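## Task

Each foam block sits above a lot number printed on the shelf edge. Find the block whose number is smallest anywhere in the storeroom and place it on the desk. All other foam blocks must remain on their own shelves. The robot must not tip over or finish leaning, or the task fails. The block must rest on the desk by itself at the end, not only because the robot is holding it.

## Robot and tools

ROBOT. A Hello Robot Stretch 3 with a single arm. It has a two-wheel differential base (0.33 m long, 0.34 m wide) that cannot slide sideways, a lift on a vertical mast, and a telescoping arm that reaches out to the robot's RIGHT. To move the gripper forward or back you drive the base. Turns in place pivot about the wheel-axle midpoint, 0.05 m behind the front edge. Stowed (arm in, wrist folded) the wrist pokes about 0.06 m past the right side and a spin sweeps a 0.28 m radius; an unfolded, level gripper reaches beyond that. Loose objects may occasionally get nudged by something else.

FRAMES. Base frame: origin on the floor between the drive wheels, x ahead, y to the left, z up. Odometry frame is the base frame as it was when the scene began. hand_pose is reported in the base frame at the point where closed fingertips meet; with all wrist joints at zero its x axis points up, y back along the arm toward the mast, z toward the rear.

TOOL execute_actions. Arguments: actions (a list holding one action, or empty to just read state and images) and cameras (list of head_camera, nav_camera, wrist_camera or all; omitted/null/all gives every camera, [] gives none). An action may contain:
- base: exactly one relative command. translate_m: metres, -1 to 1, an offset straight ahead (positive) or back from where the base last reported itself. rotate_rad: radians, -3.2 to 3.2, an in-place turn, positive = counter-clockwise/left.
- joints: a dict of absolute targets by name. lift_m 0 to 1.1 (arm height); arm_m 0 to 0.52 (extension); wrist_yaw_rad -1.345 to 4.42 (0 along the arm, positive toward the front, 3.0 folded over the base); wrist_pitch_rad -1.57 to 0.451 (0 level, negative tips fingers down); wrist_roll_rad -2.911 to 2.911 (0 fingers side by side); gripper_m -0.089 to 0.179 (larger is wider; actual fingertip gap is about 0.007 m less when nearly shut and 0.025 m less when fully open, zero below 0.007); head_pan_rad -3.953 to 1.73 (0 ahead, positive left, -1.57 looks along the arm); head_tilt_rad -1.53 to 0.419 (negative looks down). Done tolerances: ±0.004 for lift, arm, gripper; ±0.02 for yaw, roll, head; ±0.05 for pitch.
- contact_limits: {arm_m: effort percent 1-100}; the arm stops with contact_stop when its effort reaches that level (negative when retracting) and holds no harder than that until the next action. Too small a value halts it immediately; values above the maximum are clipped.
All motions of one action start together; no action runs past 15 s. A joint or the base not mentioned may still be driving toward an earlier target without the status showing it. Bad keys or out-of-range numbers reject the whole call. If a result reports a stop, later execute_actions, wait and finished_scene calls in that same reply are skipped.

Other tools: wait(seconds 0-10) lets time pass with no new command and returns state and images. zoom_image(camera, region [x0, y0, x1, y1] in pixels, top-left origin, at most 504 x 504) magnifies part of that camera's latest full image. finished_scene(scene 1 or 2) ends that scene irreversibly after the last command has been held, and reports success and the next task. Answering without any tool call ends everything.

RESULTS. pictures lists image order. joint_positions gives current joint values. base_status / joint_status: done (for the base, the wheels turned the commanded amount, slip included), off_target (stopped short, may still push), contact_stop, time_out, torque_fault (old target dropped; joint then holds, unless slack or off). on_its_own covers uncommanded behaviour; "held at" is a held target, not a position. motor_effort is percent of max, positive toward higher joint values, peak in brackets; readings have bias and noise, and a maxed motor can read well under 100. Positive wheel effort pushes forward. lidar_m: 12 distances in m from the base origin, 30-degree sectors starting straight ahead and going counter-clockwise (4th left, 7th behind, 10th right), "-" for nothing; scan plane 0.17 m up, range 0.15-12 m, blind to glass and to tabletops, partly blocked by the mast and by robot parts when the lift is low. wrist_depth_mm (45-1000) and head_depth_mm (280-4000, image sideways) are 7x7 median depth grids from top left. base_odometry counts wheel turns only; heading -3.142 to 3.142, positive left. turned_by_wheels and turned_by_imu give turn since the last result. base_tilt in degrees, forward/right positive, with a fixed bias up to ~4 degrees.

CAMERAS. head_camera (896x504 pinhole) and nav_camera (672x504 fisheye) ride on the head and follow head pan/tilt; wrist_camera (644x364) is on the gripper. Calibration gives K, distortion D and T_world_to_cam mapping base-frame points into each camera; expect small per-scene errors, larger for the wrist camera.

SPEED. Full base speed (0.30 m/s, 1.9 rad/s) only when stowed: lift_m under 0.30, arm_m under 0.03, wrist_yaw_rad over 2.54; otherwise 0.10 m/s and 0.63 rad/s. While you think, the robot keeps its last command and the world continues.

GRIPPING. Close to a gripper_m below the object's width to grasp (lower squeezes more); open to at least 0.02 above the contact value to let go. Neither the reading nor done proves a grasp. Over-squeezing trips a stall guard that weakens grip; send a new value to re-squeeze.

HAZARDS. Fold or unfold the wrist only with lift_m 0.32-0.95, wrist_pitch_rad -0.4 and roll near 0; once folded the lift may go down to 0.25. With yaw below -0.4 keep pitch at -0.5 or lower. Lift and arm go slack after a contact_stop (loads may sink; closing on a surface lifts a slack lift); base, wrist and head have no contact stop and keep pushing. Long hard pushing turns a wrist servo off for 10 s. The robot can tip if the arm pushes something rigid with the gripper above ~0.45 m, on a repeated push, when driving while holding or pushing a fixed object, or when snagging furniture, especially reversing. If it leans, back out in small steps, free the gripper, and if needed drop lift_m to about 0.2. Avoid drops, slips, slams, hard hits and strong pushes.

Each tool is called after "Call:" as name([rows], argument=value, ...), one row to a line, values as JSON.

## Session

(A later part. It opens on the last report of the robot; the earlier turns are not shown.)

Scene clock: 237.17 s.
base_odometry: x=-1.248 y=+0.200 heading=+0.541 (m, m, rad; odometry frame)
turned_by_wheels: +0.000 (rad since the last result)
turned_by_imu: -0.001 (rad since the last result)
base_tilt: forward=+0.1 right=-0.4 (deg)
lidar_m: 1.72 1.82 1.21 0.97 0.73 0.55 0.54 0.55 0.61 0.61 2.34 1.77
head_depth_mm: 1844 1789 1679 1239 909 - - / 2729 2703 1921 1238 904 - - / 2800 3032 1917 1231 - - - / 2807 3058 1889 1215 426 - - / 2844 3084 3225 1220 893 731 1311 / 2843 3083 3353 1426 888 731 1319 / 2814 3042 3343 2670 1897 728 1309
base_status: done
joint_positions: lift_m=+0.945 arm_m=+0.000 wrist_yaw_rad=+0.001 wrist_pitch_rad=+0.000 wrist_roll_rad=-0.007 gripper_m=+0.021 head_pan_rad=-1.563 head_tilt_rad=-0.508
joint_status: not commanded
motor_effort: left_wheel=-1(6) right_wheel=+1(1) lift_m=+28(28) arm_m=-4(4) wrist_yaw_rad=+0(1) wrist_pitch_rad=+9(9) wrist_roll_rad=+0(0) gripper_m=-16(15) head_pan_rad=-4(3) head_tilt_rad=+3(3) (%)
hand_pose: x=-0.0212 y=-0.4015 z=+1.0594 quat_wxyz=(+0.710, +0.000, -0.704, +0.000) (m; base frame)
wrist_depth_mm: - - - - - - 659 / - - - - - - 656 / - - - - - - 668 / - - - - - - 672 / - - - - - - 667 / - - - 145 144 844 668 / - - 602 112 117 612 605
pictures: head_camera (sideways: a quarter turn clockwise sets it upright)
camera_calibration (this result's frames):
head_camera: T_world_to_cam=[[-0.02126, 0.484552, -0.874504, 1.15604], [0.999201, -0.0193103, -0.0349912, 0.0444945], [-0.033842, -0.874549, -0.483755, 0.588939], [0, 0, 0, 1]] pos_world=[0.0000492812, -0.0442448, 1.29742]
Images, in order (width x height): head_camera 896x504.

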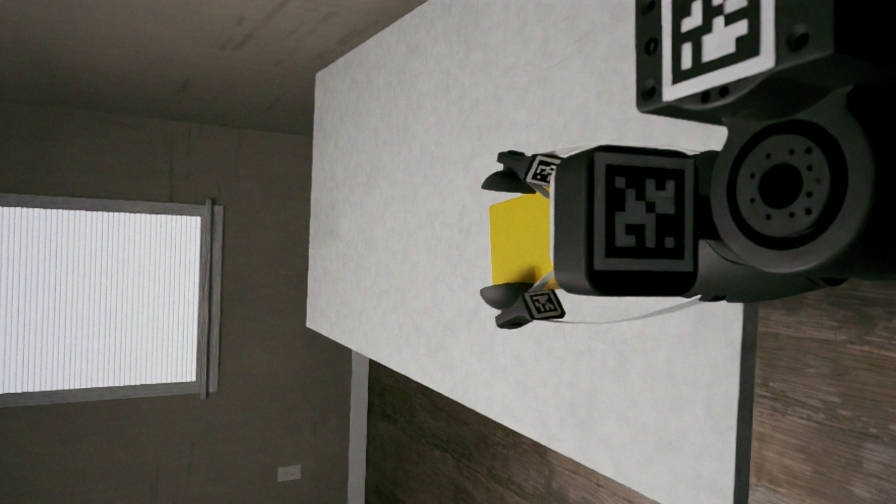

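Call:
execute_actions([
  {"joints":{"arm_m":0.4,"lift_m":0.665}},
], cameras=[])

Call:
execute_actions([
  {"joints":{"gripper_m":0.15}},
], cameras=[])

Call:
execute_actions([
  {"joints":{"lift_m":0.76,"arm_m":0.25}},
], cameras=["wrist_camera"])

Call:
finished_scene(scene=2)

Scene clock: 248.67 s.
base_odometry: x=-1.248 y=+0.200 heading=+0.541 (m, m, rad; odometry frame)
turned_by_wheels: +0.000 (rad since the last result)
turned_by_imu: -0.001 (rad since the last result)
base_tilt: forward=-0.1 right=-0.5 (deg)
lidar_m: 1.73 1.82 1.20 0.97 0.73 0.55 0.54 0.56 0.62 0.61 2.33 1.77
head_depth_mm: 1828 1789 1682 1246 912 721 1325 / 2728 2675 1928 1234 906 729 - / 2811 3072 1902 1225 975 682 915 / 2802 3006 1885 1226 - 691 1325 / 2791 3023 3215 1206 892 730 1315 / 2844 3012 3312 1417 890 729 1316 / 2813 3052 3320 2659 1893 726 1317
base_status: not commanded
joint_positions: lift_m=+0.665 arm_m=+0.400 wrist_yaw_rad=+0.001 wrist_pitch_rad=+0.000 wrist_roll_rad=-0.007 gripper_m=+0.021 head_pan_rad=-1.563 head_tilt_rad=-0.507
joint_status: all done
motor_effort: left_wheel=-1(1) right_wheel=+1(1) lift_m=+20(25) arm_m=+3(1) wrist_yaw_rad=-1(1) wrist_pitch_rad=+9(9) wrist_roll_rad=+0(0) gripper_m=-16(15) head_pan_rad=-3(3) head_tilt_rad=+2(3) (%)
hand_pose: x=-0.0212 y=-0.8010 z=+0.7799 quat_wxyz=(+0.710, +0.001, -0.704, +0.000) (m; base frame)
wrist_depth_mm: - - - - - - 685 / - - - - - - 685 / - - - - - - 692 / - - - 812 768 756 627 / - - 449 396 407 377 368 / 300 266 - 145 144 253 249 / 199 198 186 112 117 189 187
pictures: none
No camera images: the call's "cameras" was empty. Leave "cameras" out to get every camera's image.

Scene clock: 250.47 s.
base_odometry: x=-1.248 y=+0.200 heading=+0.541 (m, m, rad; odometry frame)
turned_by_wheels: +0.000 (rad since the last result)
turned_by_imu: +0.000 (rad since the last result)
base_tilt: forward=+0.1 right=-0.6 (deg)
lidar_m: 1.72 1.82 1.21 0.97 0.73 0.55 0.54 0.56 0.62 0.61 2.33 1.77
head_depth_mm: 1820 1788 1667 1233 913 719 1328 / 2746 2731 1933 1238 906 728 - / 2837 3049 1925 1230 936 683 912 / 2825 3080 1887 1218 - 689 1325 / 2797 3077 3204 1210 892 731 1314 / 2799 3024 3336 1427 890 729 1308 / 2852 3034 3361 2680 1878 726 1308
base_status: not commanded
joint_positions: lift_m=+0.665 arm_m=+0.400 wrist_yaw_rad=+0.001 wrist_pitch_rad=+0.000 wrist_roll_rad=-0.007 gripper_m=+0.150 head_pan_rad=-1.563 head_tilt_rad=-0.507
joint_status: all done
motor_effort: left_wheel=-1(1) right_wheel=+1(1) lift_m=+20(20) arm_m=+2(2) wrist_yaw_rad=-1(1) wrist_pitch_rad=+9(9) wrist_roll_rad=+0(0) gripper_m=+0(80) head_pan_rad=-4(3) head_tilt_rad=+3(2) (%)
hand_pose: x=-0.0212 y=-0.8010 z=+0.7799 quat_wxyz=(+0.710, +0.001, -0.704, +0.000) (m; base frame)
wrist_depth_mm: - - - - - - 678 / - - - - - - 691 / - - - - - - 681 / - - - 814 790 752 617 / - - 400 398 386 418 369 / 314 278 263 166 254 - 248 / 210 189 195 124 130 182 186
pictures: none
No camera images: the call's "cameras" was empty. Leave "cameras" out to get every camera's image.

Scene clock: 252.83 s.
base_odometry: x=-1.248 y=+0.200 heading=+0.541 (m, m, rad; odometry frame)
turned_by_wheels: +0.000 (rad since the last result)
turned_by_imu: +0.000 (rad since the last result)
base_tilt: forward=+0.2 right=-0.4 (deg)
lidar_m: 1.72 1.82 1.20 0.97 0.73 0.55 0.54 0.56 0.62 0.61 2.33 1.77
head_depth_mm: 1835 1787 1670 1240 911 723 1398 / 2734 2718 1932 1234 943 - - / 2824 3041 1912 1228 940 - 933 / 2794 3059 1901 1215 932 - 1316 / 2847 3028 3226 1209 891 731 1319 / 2828 3083 3322 1420 891 730 1305 / 2841 3053 3356 2693 1903 727 1304
base_status: not commanded
joint_positions: lift_m=+0.760 arm_m=+0.250 wrist_yaw_rad=+0.001 wrist_pitch_rad=+0.000 wrist_roll_rad=-0.007 gripper_m=+0.150 head_pan_rad=-1.563 head_tilt_rad=-0.507
joint_status: all done
motor_effort: left_wheel=-1(1) right_wheel=+1(1) lift_m=+28(29) arm_m=-4(5) wrist_yaw_rad=+0(0) wrist_pitch_rad=+9(9) wrist_roll_rad=+0(0) gripper_m=+1(1) head_pan_rad=-3(4) head_tilt_rad=+3(3) (%)
hand_pose: x=-0.0212 y=-0.6514 z=+0.8744 quat_wxyz=(+0.710, +0.001, -0.704, +0.000) (m; base frame)
wrist_depth_mm: - - - - - - 678 / - - - - - - 680 / - - - - - - 677 / - - - - - 960 682 / - - 775 691 679 730 628 / - - 461 453 450 - 438 / - 329 345 286 337 319 328
pictures: wrist_camera
camera_calibration (this result's frames):
wrist_camera: T_world_to_cam=[[-0.998227, -0.0457323, -0.0380954, -0.00783805], [0.0299275, 0.167601, -0.985401, 1.01125], [0.0514494, -0.984794, -0.165935, -0.327669], [0, 0, 0, 1]] pos_world=[-0.0212298, -0.492531, 0.941812]
Images, in order (width x height): wrist_camera 644x364.

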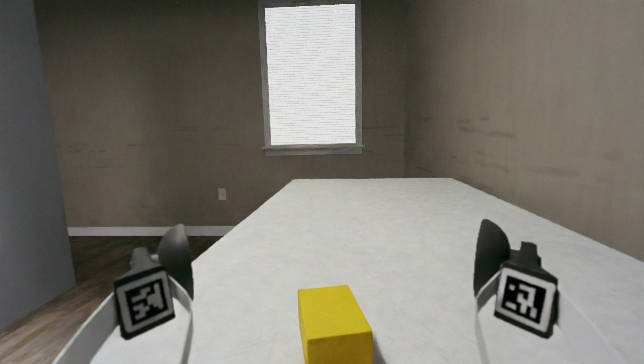

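The scene is finished: the task was done.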